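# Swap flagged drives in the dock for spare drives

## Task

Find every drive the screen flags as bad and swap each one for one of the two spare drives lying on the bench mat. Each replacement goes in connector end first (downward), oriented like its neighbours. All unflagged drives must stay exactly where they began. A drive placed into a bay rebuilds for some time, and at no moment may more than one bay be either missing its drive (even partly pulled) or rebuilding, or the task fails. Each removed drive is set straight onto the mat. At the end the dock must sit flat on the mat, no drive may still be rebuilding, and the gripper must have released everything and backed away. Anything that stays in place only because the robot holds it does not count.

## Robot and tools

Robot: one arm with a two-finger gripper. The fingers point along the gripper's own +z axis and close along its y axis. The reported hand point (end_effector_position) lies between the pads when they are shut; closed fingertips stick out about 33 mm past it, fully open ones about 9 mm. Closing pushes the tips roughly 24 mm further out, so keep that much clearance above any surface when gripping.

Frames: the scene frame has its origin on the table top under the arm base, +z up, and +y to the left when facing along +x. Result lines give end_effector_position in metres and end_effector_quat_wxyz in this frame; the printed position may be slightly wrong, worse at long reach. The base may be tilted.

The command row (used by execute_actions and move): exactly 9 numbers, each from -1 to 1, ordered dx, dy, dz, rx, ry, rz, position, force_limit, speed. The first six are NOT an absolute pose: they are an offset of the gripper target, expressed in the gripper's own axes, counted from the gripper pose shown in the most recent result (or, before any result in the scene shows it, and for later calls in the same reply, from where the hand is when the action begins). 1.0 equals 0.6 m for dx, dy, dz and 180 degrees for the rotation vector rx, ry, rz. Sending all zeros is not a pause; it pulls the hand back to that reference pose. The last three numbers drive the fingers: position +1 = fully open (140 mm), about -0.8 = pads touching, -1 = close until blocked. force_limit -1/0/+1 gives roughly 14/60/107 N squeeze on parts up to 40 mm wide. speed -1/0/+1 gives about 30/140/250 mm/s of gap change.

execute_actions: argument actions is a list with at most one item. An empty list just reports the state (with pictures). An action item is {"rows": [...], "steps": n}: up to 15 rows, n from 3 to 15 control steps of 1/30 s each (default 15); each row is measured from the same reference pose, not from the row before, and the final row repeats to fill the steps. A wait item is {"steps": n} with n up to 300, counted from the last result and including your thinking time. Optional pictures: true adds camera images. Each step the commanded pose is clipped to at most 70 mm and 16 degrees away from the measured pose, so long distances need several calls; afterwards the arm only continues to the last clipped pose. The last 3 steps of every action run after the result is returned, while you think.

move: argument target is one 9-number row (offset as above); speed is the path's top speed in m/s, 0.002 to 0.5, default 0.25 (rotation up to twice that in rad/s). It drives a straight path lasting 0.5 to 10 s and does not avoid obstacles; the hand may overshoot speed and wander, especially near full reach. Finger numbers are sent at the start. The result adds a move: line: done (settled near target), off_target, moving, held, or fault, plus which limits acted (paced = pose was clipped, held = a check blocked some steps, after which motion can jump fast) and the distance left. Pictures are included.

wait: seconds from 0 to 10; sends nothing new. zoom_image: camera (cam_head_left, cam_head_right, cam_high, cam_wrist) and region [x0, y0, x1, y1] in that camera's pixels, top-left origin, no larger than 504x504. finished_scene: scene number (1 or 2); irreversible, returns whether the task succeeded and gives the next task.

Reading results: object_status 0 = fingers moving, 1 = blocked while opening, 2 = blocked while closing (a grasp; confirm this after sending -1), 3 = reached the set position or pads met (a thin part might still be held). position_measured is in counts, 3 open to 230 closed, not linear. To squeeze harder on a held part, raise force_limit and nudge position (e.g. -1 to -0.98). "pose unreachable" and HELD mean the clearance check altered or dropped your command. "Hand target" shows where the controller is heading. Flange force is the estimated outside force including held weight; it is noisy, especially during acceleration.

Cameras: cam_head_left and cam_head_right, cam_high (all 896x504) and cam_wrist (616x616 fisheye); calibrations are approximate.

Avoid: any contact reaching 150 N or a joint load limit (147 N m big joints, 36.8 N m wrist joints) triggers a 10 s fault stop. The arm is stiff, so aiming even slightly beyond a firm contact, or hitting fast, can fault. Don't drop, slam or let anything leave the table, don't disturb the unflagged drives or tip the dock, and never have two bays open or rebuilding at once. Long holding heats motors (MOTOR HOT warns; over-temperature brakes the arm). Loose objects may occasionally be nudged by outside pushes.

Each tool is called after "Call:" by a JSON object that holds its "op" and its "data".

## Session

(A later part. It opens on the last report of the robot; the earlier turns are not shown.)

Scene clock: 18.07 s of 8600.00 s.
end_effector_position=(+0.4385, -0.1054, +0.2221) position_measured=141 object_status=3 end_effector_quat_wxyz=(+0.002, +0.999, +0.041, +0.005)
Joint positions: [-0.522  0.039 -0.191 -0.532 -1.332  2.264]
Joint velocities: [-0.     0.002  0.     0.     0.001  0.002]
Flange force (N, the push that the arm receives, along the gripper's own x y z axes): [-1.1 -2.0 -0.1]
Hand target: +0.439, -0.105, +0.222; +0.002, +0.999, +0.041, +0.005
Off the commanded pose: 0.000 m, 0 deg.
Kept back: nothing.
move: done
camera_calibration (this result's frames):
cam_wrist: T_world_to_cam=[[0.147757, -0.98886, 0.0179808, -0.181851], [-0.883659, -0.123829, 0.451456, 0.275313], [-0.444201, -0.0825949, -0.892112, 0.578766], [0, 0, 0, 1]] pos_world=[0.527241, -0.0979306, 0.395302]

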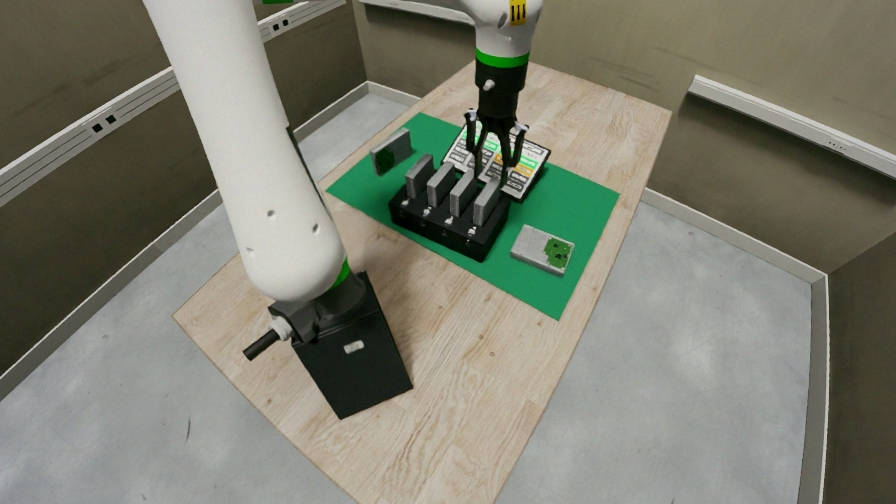

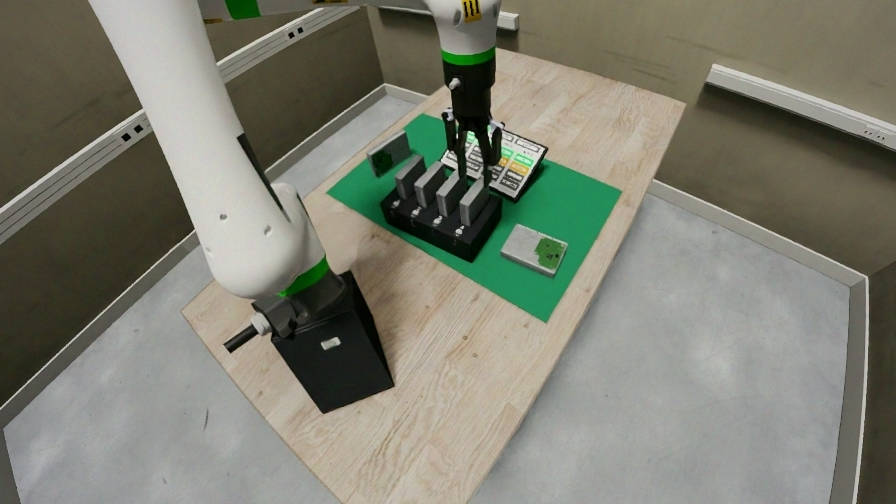

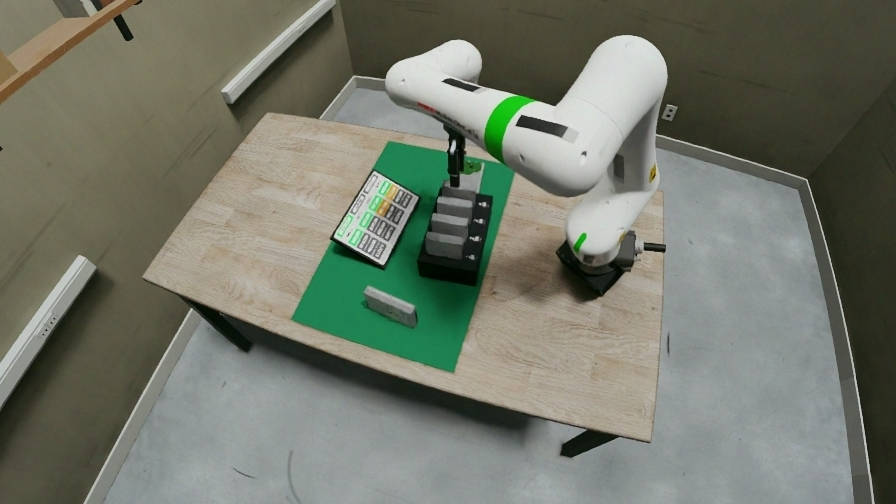

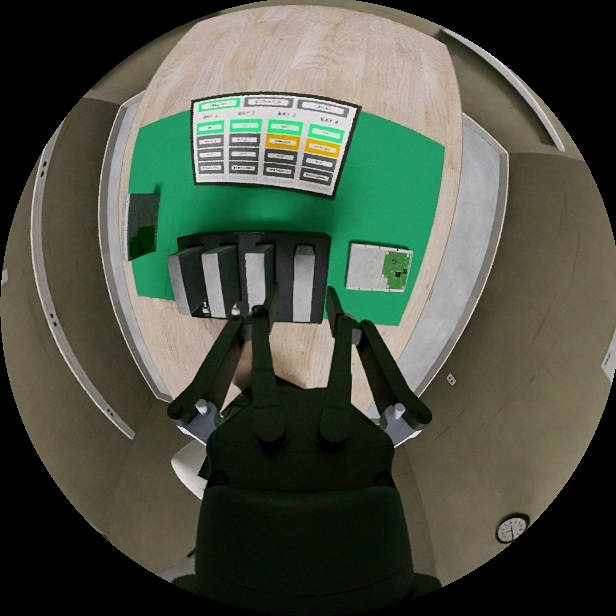

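Call:
{"op": "move", "data": {"target": [0,0,0.12,0,0,0,-0.25,0,0], "speed": 0.08}}

Call:
{"op": "move", "data": {"target": [0,0,0,0,0,0,-1,0,-0.5]}}

Call:
{"op": "move", "data": {"target": [0,0,-0.03,0,0,0,-1,0,-0.5], "speed": 0.02}}

Scene clock: 19.50 s of 8600.00 s.
end_effector_position=(+0.4390, -0.1057, +0.1501) position_measured=160 object_status=3 end_effector_quat_wxyz=(+0.002, +0.999, +0.041, +0.005)
Joint positions: [-0.442  0.099 -0.279 -0.56  -1.165  2.276]
Joint velocities: [-0.     0.001  0.     0.    -0.     0.001]
Flange force (N, the push that the arm receives, along the gripper's own x y z axes): [-2.4 -5.2 -1.4]
Hand target: +0.439, -0.106, +0.150; +0.002, +0.999, +0.041, +0.005
Off the commanded pose: 0.000 m, 0 deg.
Kept back: nothing.
move: done
camera_calibration (this result's frames):
cam_wrist: T_world_to_cam=[[0.1475, -0.9889, 0.0179338, -0.180773], [-0.883717, -0.123625, 0.451399, 0.308243], [-0.444171, -0.0824295, -0.892142, 0.514754], [0, 0, 0, 1]] pos_world=[0.527702, -0.0982289, 0.323335]

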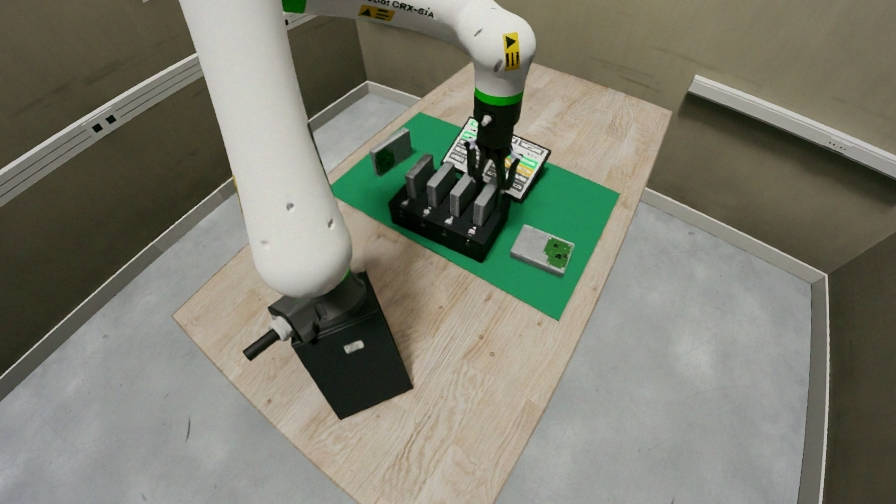

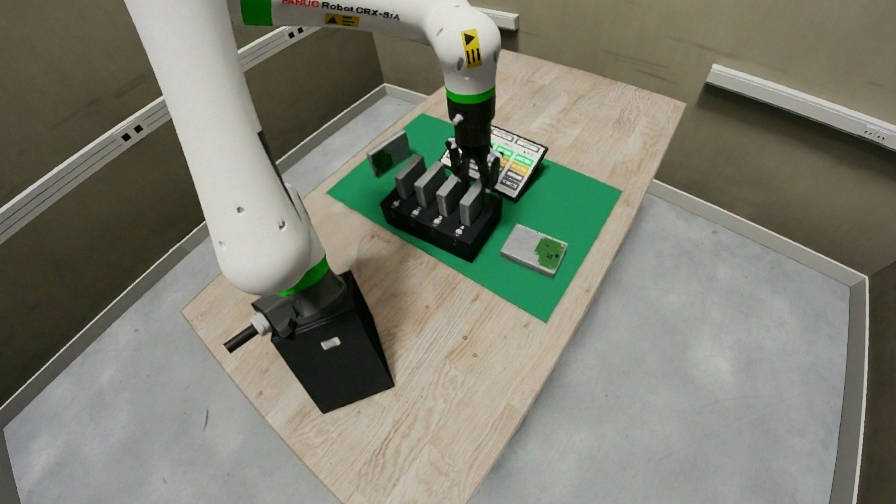

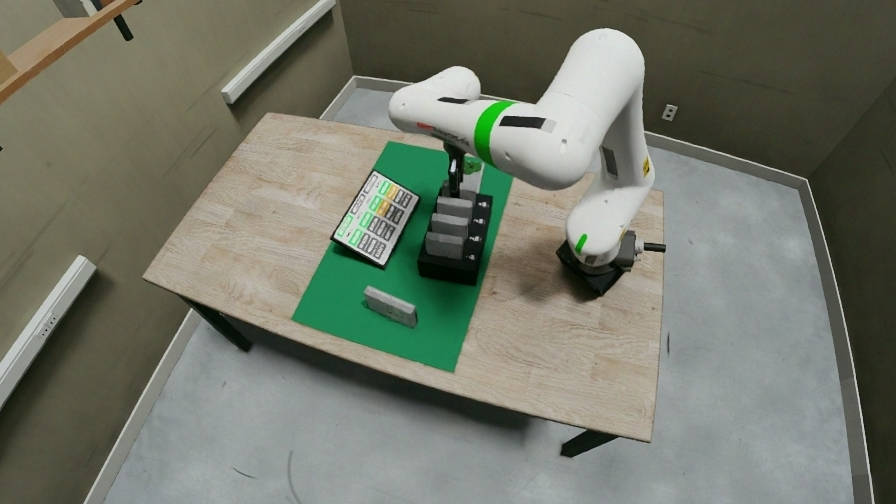

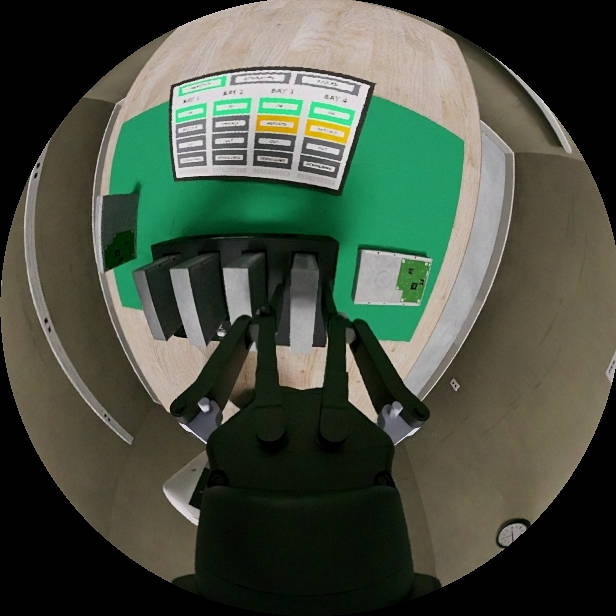

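Scene clock: 20.00 s of 8600.00 s.
end_effector_position=(+0.4390, -0.1057, +0.1501) position_measured=194 object_status=2 end_effector_quat_wxyz=(+0.002, +0.999, +0.041, +0.005)
Joint positions: [-0.442  0.099 -0.279 -0.56  -1.165  2.276]
Joint velocities: [ 0.    -0.    -0.     0.     0.001  0.002]
Flange force (N, the push that the arm receives, along the gripper's own x y z axes): [1.6 -1.4 -3.4]
Hand target: +0.439, -0.106, +0.150; +0.002, +0.999, +0.041, +0.005
Off the commanded pose: 0.000 m, 0 deg.
Kept back: nothing.
move: done
camera_calibration (this result's frames):
cam_wrist: T_world_to_cam=[[0.147497, -0.9889, 0.0179539, -0.180783], [-0.883728, -0.123615, 0.45138, 0.30826], [-0.44415, -0.0824434, -0.892151, 0.514744], [0, 0, 0, 1]] pos_world=[0.527707, -0.0982331, 0.323333]

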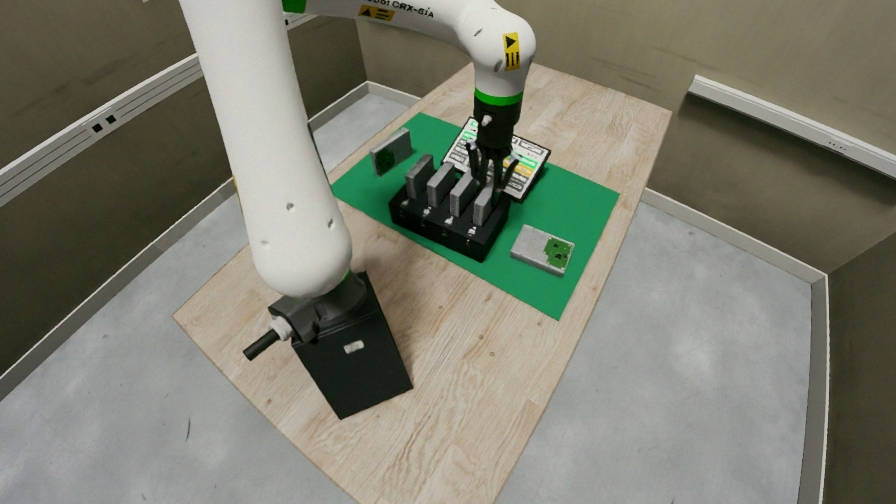

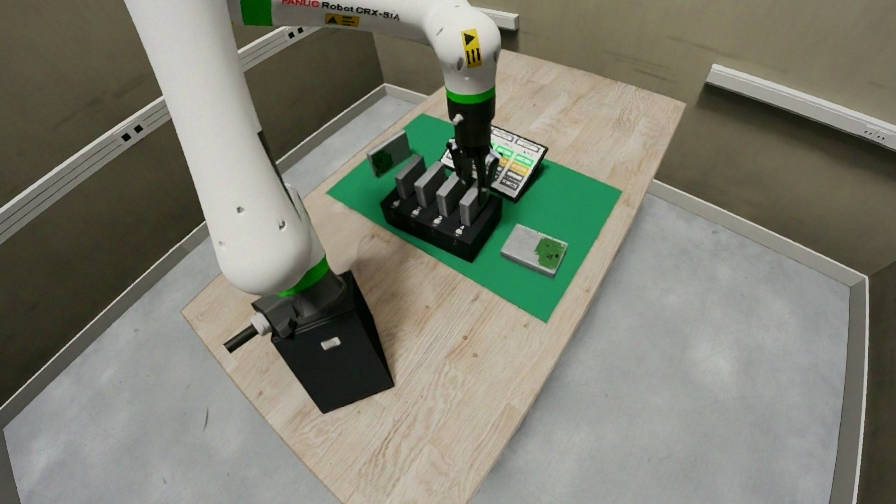

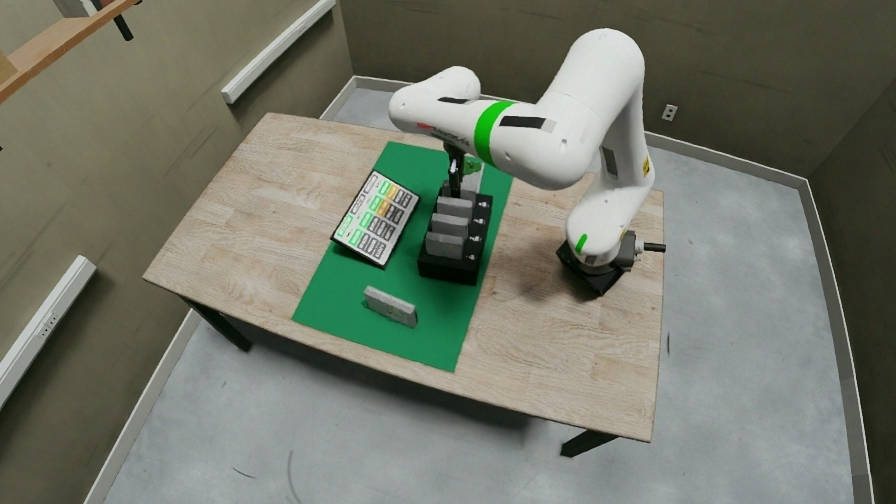

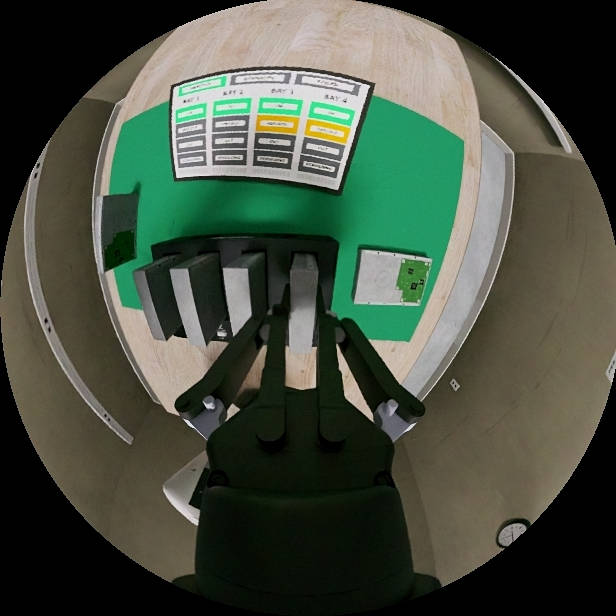

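Scene clock: 21.13 s of 8600.00 s.
end_effector_position=(+0.4389, -0.1056, +0.1681) position_measured=195 object_status=2 end_effector_quat_wxyz=(+0.002, +0.999, +0.041, +0.005)
Joint positions: [-0.461  0.081 -0.26  -0.552 -1.207  2.272]
Joint velocities: [ 0.    -0.     0.001  0.    -0.001  0.001]
Flange force (N, the push that the arm receives, along the gripper's own x y z axes): [0.5 -3.5 34.9]
Hand target: +0.439, -0.106, +0.168; +0.002, +0.999, +0.041, +0.005
Off the commanded pose: 0.000 m, 0 deg.
Kept back: nothing.
move: done
camera_calibration (this result's frames):
cam_wrist: T_world_to_cam=[[0.147556, -0.98889, 0.0179696, -0.181057], [-0.883712, -0.123659, 0.451399, 0.300026], [-0.444162, -0.0824866, -0.892141, 0.530741], [0, 0, 0, 1]] pos_world=[0.527588, -0.0981657, 0.341318]

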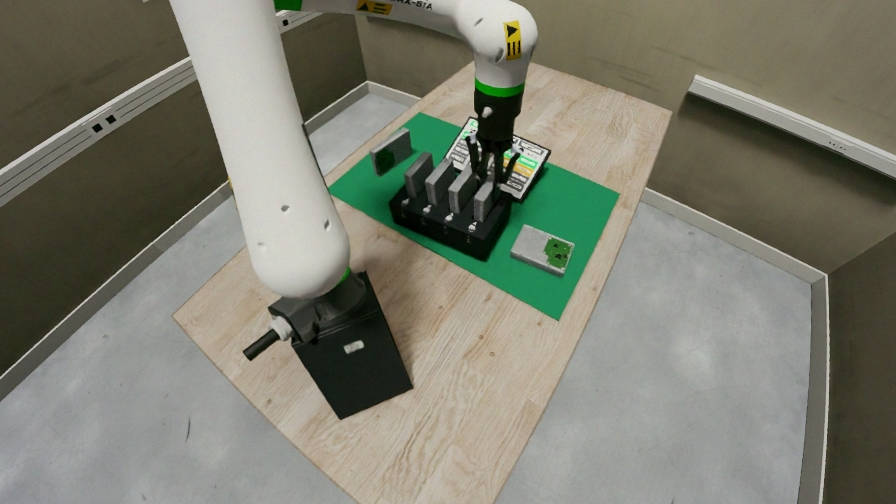

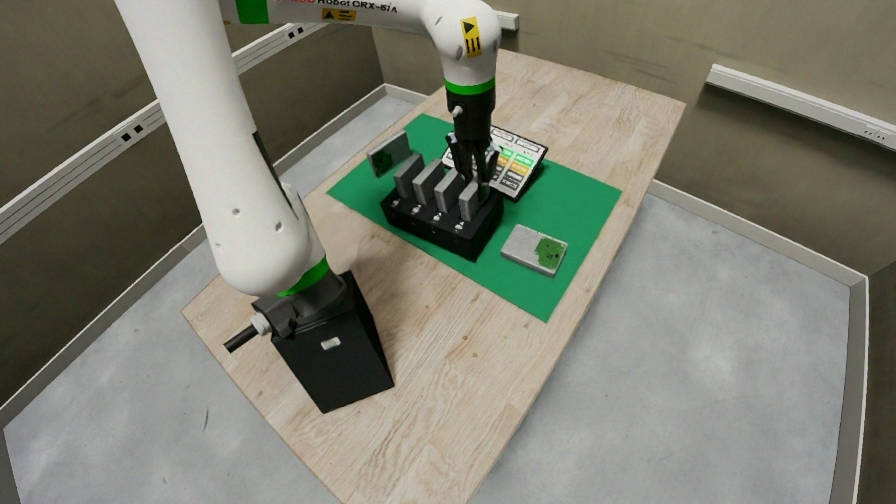

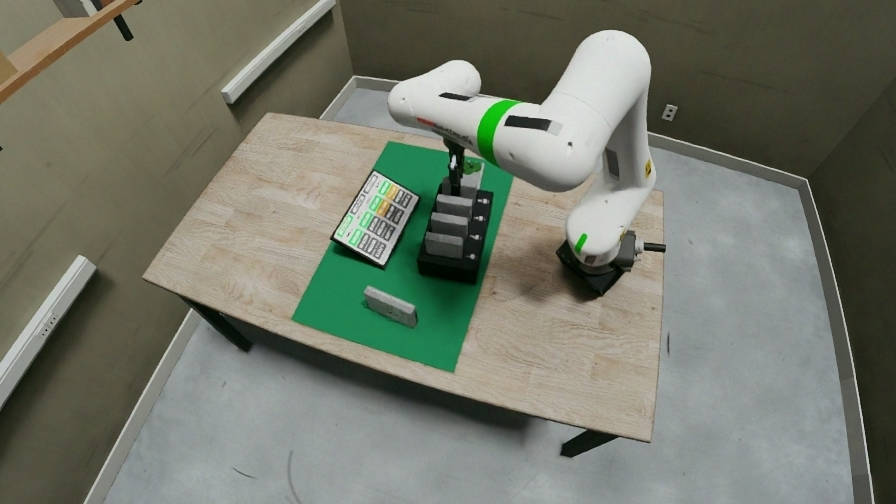

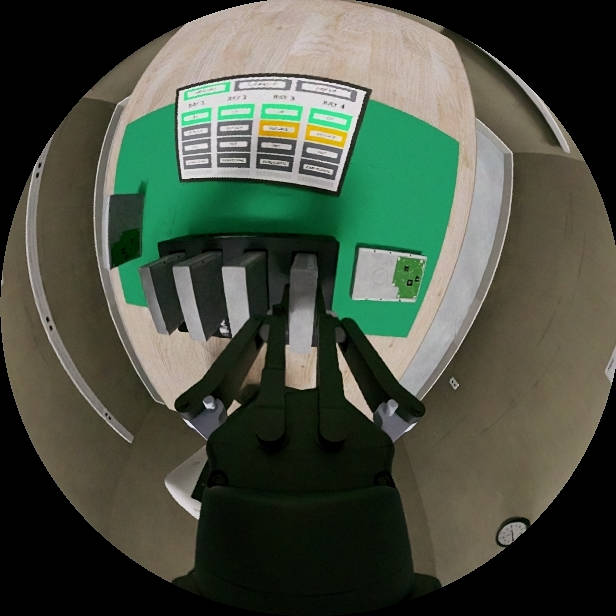

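Latched: the dock lifts. Lower, release, inspect buttons.

Call:
{"op": "move", "data": {"target": [0,0,0.029,0,0,0,-1,0,-0.5], "speed": 0.015}}

Call:
{"op": "move", "data": {"target": [0,0,0,0,0,0,-0.25,0,-0.5]}}

Call:
{"op": "move", "data": {"target": [0,0,-0.11,0,0,0,-0.25,0,0], "speed": 0.1}}

Call:
{"op": "move", "data": {"target": [-0.25,0,0,0,0,0,-1,0,0]}}

Call:
{"op": "zoom_image", "data": {"camera": "cam_wrist", "region": [200, 150, 400, 300]}}

Scene clock: 22.77 s of 8600.00 s.
end_effector_position=(+0.4390, -0.1057, +0.1507) position_measured=195 object_status=2 end_effector_quat_wxyz=(+0.002, +0.999, +0.041, +0.005)
Joint positions: [-0.442  0.098 -0.278 -0.56  -1.167  2.276]
Joint velocities: [ 0.     0.001 -0.002 -0.     0.     0.   ]
Flange force (N, the push that the arm receives, along the gripper's own x y z axes): [-2.0 8.8 1.0]
Hand target: +0.439, -0.106, +0.151; +0.002, +0.999, +0.041, +0.005
Off the commanded pose: 0.000 m, 0 deg.
Kept back: nothing.
move: done
camera_calibration (this result's frames):
cam_wrist: T_world_to_cam=[[0.147529, -0.988893, 0.0180479, -0.18085], [-0.88375, -0.123605, 0.45134, 0.307999], [-0.444096, -0.0825354, -0.892169, 0.51529], [0, 0, 0, 1]] pos_world=[0.527713, -0.0982411, 0.323977]

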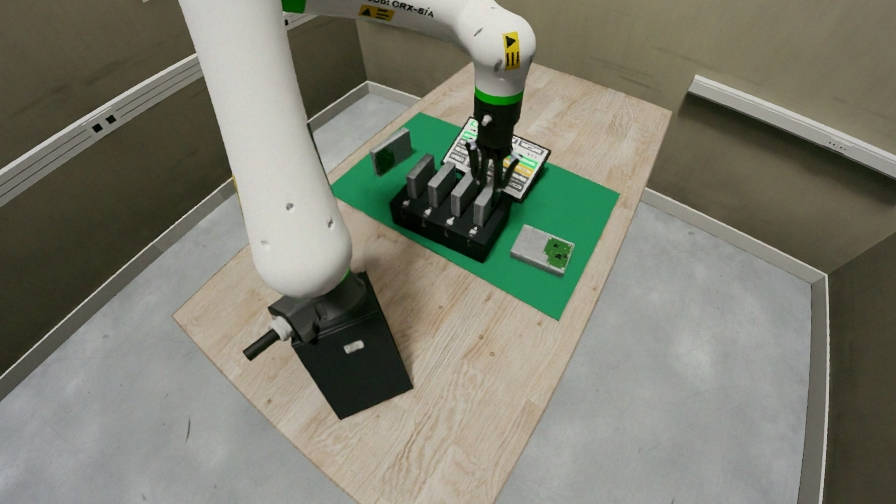

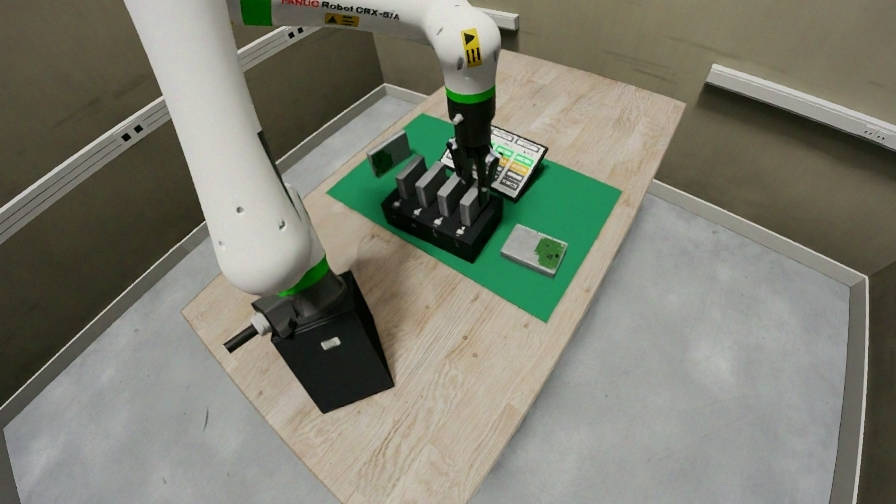

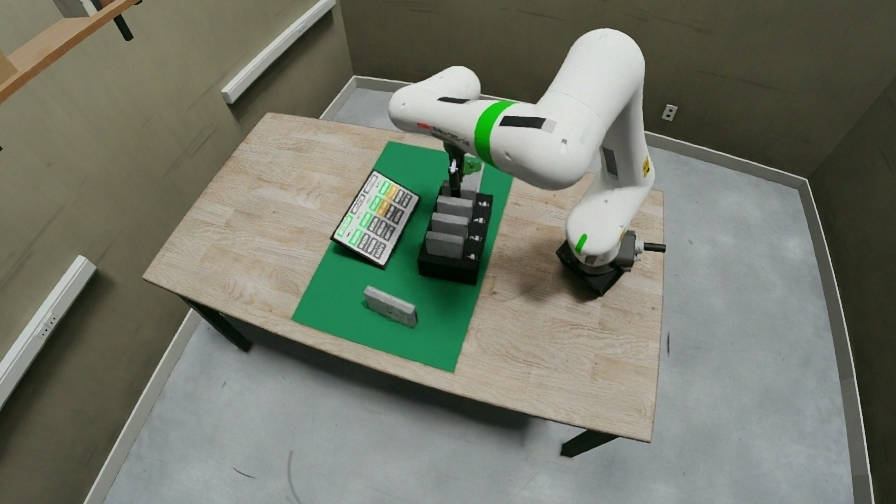

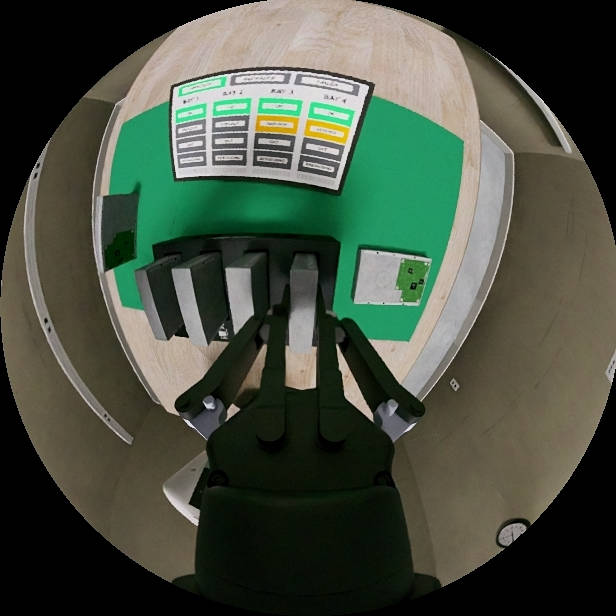

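Scene clock: 23.27 s of 8600.00 s.
end_effector_position=(+0.4390, -0.1057, +0.1507) position_measured=160 object_status=3 end_effector_quat_wxyz=(+0.002, +0.999, +0.041, +0.005)
Joint positions: [-0.442  0.098 -0.278 -0.56  -1.167  2.276]
Joint velocities: [-0.     0.001 -0.     0.     0.001  0.   ]
Flange force (N, the push that the arm receives, along the gripper's own x y z axes): [-1.3 -4.5 0.7]
Hand target: +0.439, -0.106, +0.151; +0.002, +0.999, +0.041, +0.005
Off the commanded pose: 0.000 m, 0 deg.
Kept back: nothing.
move: done
camera_calibration (this result's frames):
cam_wrist: T_world_to_cam=[[0.147596, -0.988885, 0.0179602, -0.180809], [-0.883693, -0.123697, 0.451426, 0.307954], [-0.444187, -0.0824999, -0.892128, 0.515268], [0, 0, 0, 1]] pos_world=[0.527699, -0.0981972, 0.323914]

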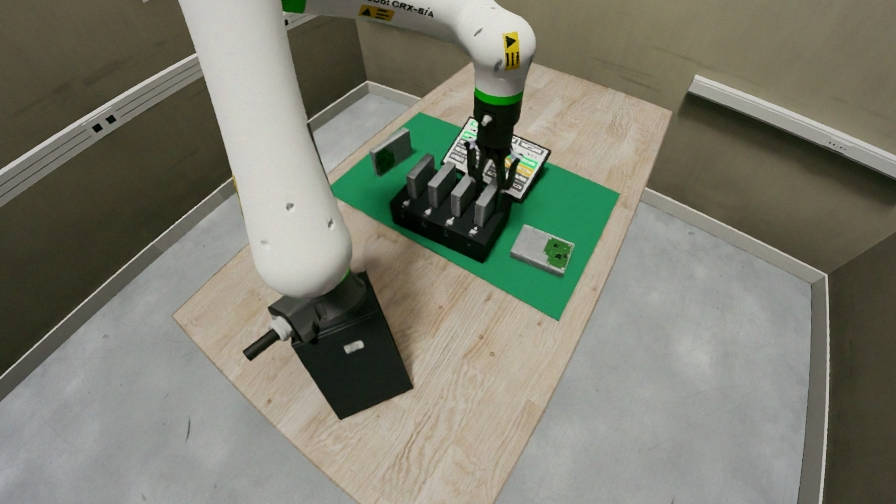

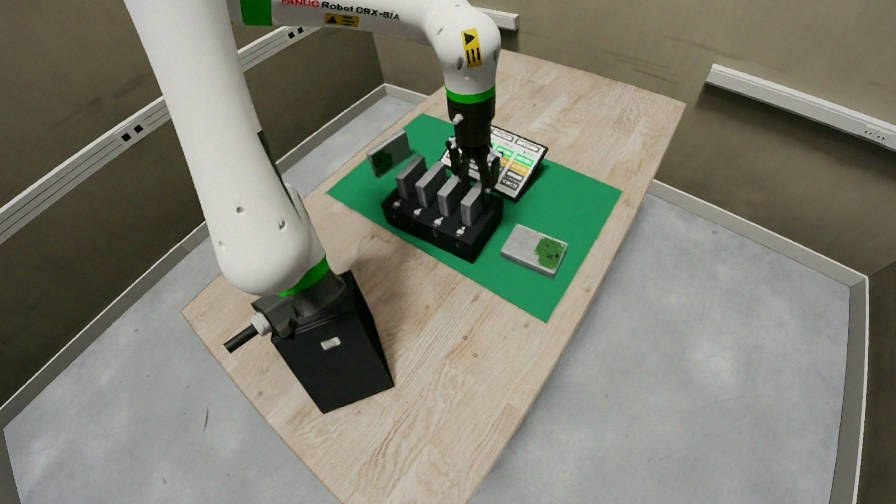

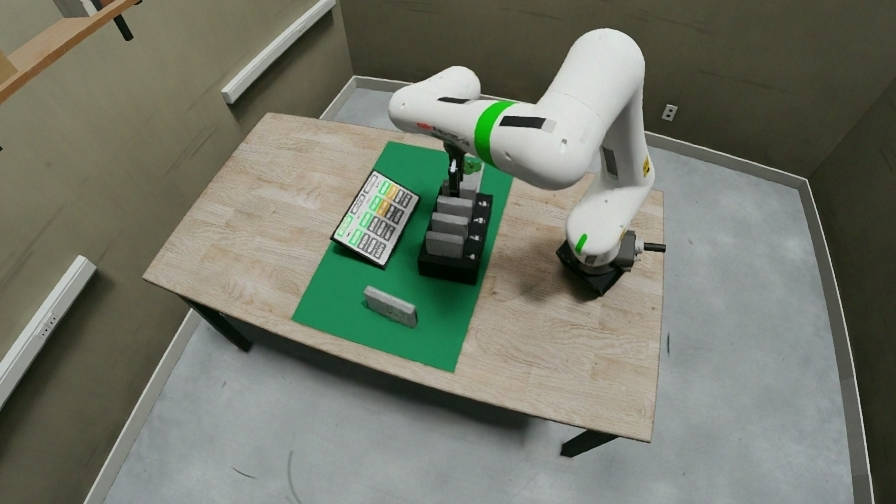

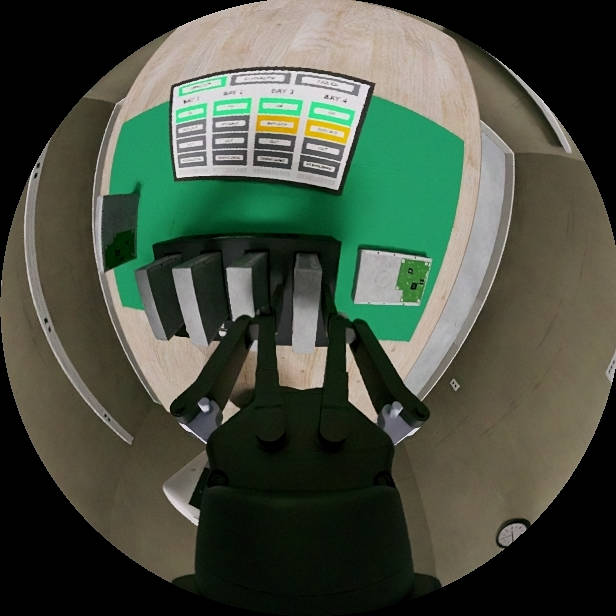

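Scene clock: 24.23 s of 8600.00 s.
end_effector_position=(+0.4385, -0.1054, +0.2167) position_measured=160 object_status=3 end_effector_quat_wxyz=(+0.002, +0.999, +0.041, +0.005)
Joint positions: [-0.516  0.042 -0.199 -0.534 -1.319  2.264]
Joint velocities: [ 0.     0.     0.001  0.    -0.    -0.   ]
Flange force (N, the push that the arm receives, along the gripper's own x y z axes): [-2.6 -4.9 0.9]
Hand target: +0.439, -0.105, +0.217; +0.002, +0.999, +0.041, +0.005
Off the commanded pose: 0.000 m, 0 deg.
Kept back: nothing.
move: done
camera_calibration (this result's frames):
cam_wrist: T_world_to_cam=[[0.147803, -0.988853, 0.0180023, -0.181784], [-0.883641, -0.123858, 0.451483, 0.277769], [-0.444221, -0.082638, -0.892098, 0.573948], [0, 0, 0, 1]] pos_world=[0.527276, -0.0979242, 0.389882]

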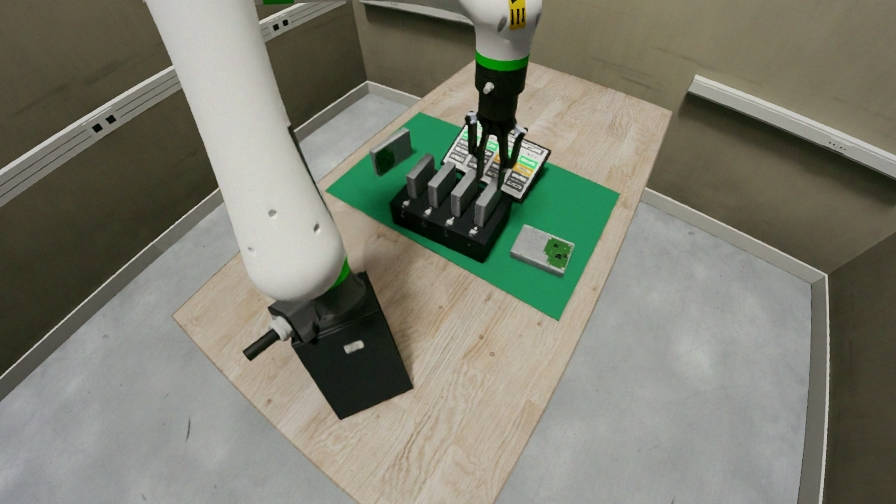

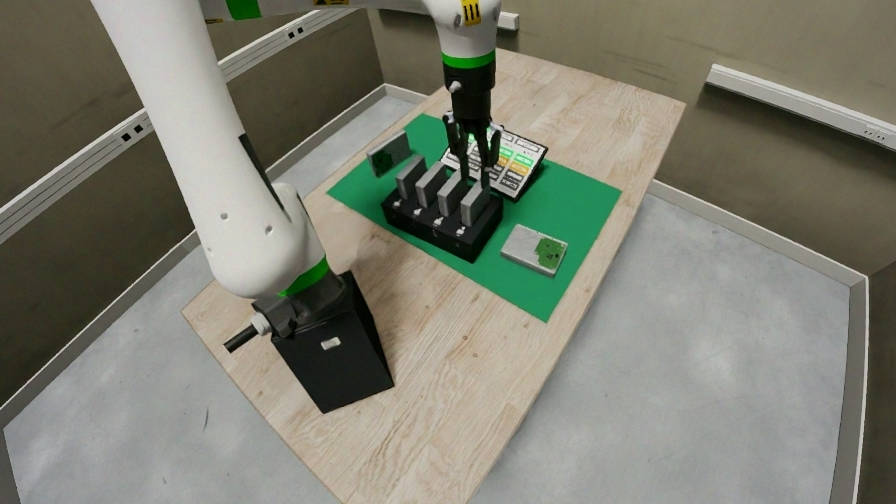

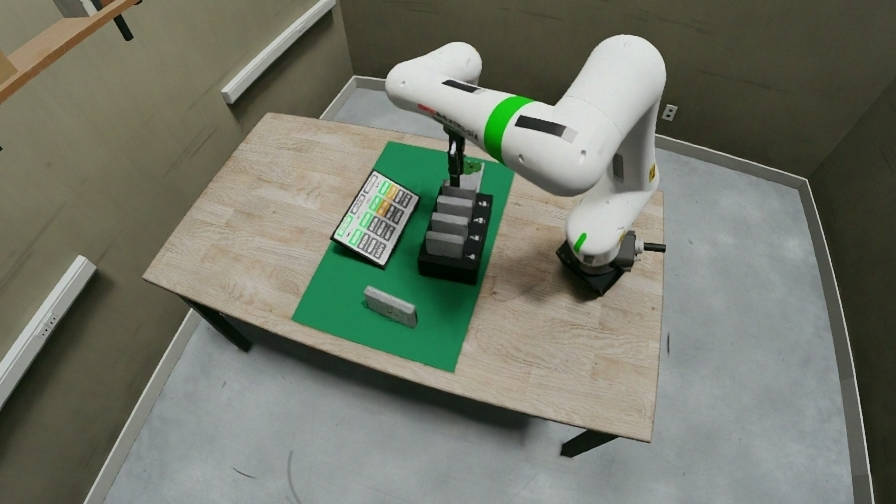

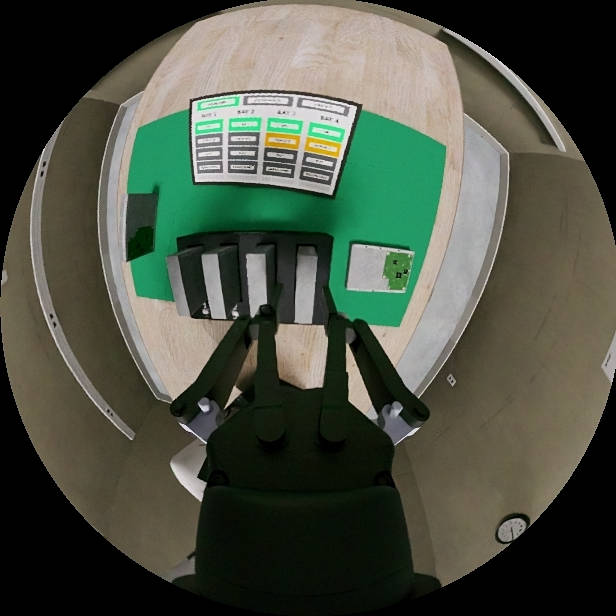

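Scene clock: 25.23 s of 8600.00 s.
end_effector_position=(+0.2889, -0.1183, +0.2157) position_measured=233 object_status=3 end_effector_quat_wxyz=(+0.003, +0.999, +0.041, +0.005)
Joint positions: [-0.734 -0.14  -0.485 -0.527 -1.334  2.505]
Joint velocities: [-0.    -0.001 -0.003  0.     0.     0.002]
Flange force (N, the push that the arm receives, along the gripper's own x y z axes): [1.0 -3.5 4.0]
Hand target: +0.289, -0.118, +0.216; +0.003, +0.999, +0.041, +0.005
Off the commanded pose: 0.001 m, 0 deg.
Kept back: nothing.
move: done
camera_calibration (this result's frames):
cam_wrist: T_world_to_cam=[[0.14787, -0.988819, 0.019255, -0.172653], [-0.883332, -0.123288, 0.452245, 0.144216], [-0.444815, -0.0838818, -0.891686, 0.505514], [0, 0, 0, 1]] pos_world=[0.377781, -0.110539, 0.388863]

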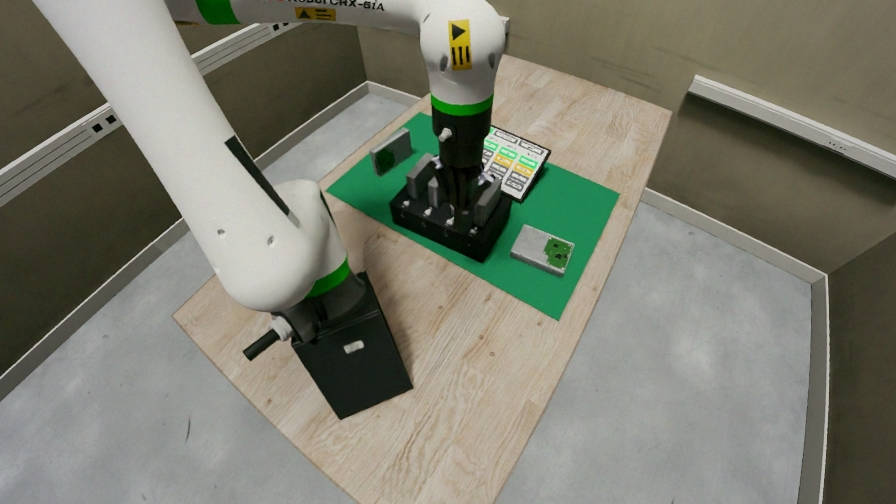

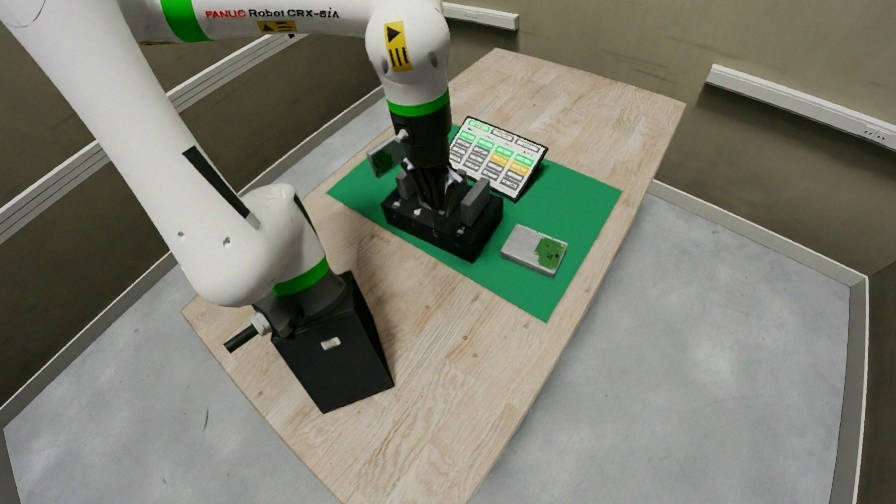

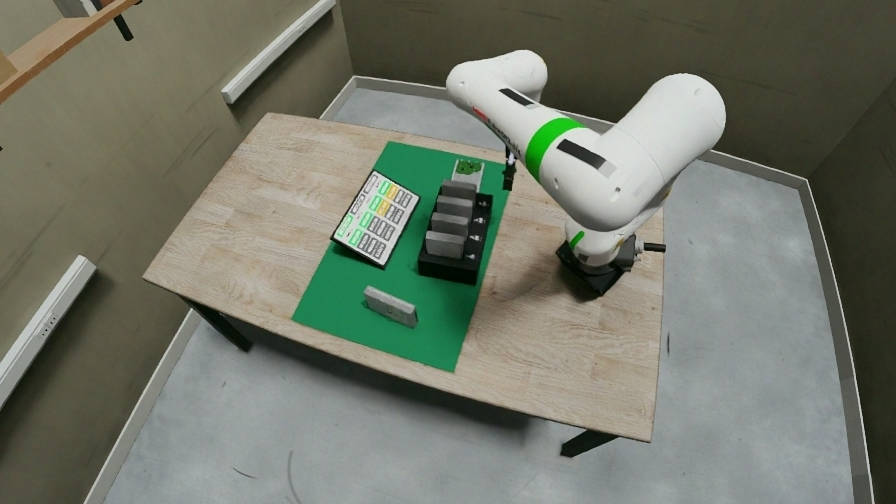

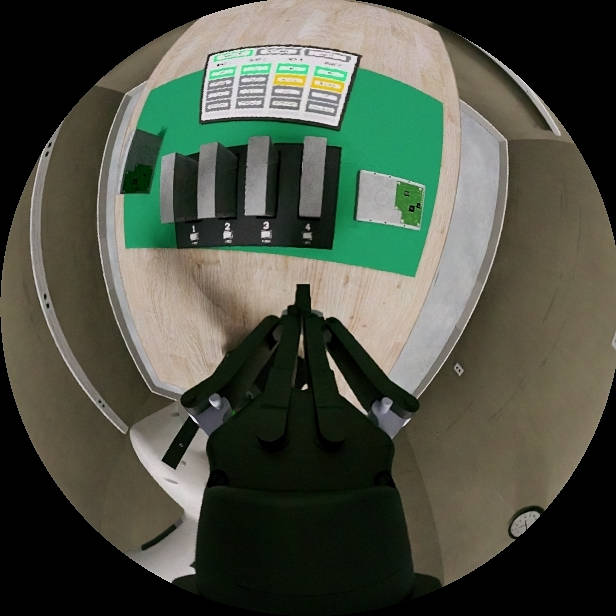

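Region (200, 150, 400, 300) of cam_wrist's 616x616 image, scaled by 2.520, with more detail than that image has; it fills the top 378 rows of this view, and the rest is white.

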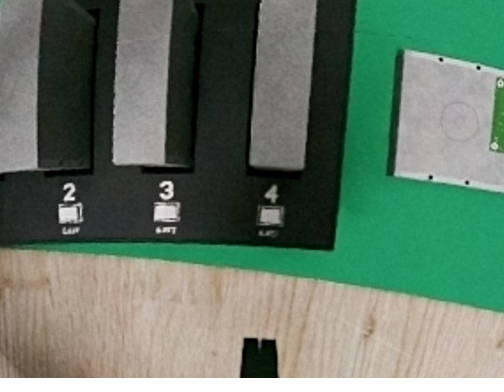

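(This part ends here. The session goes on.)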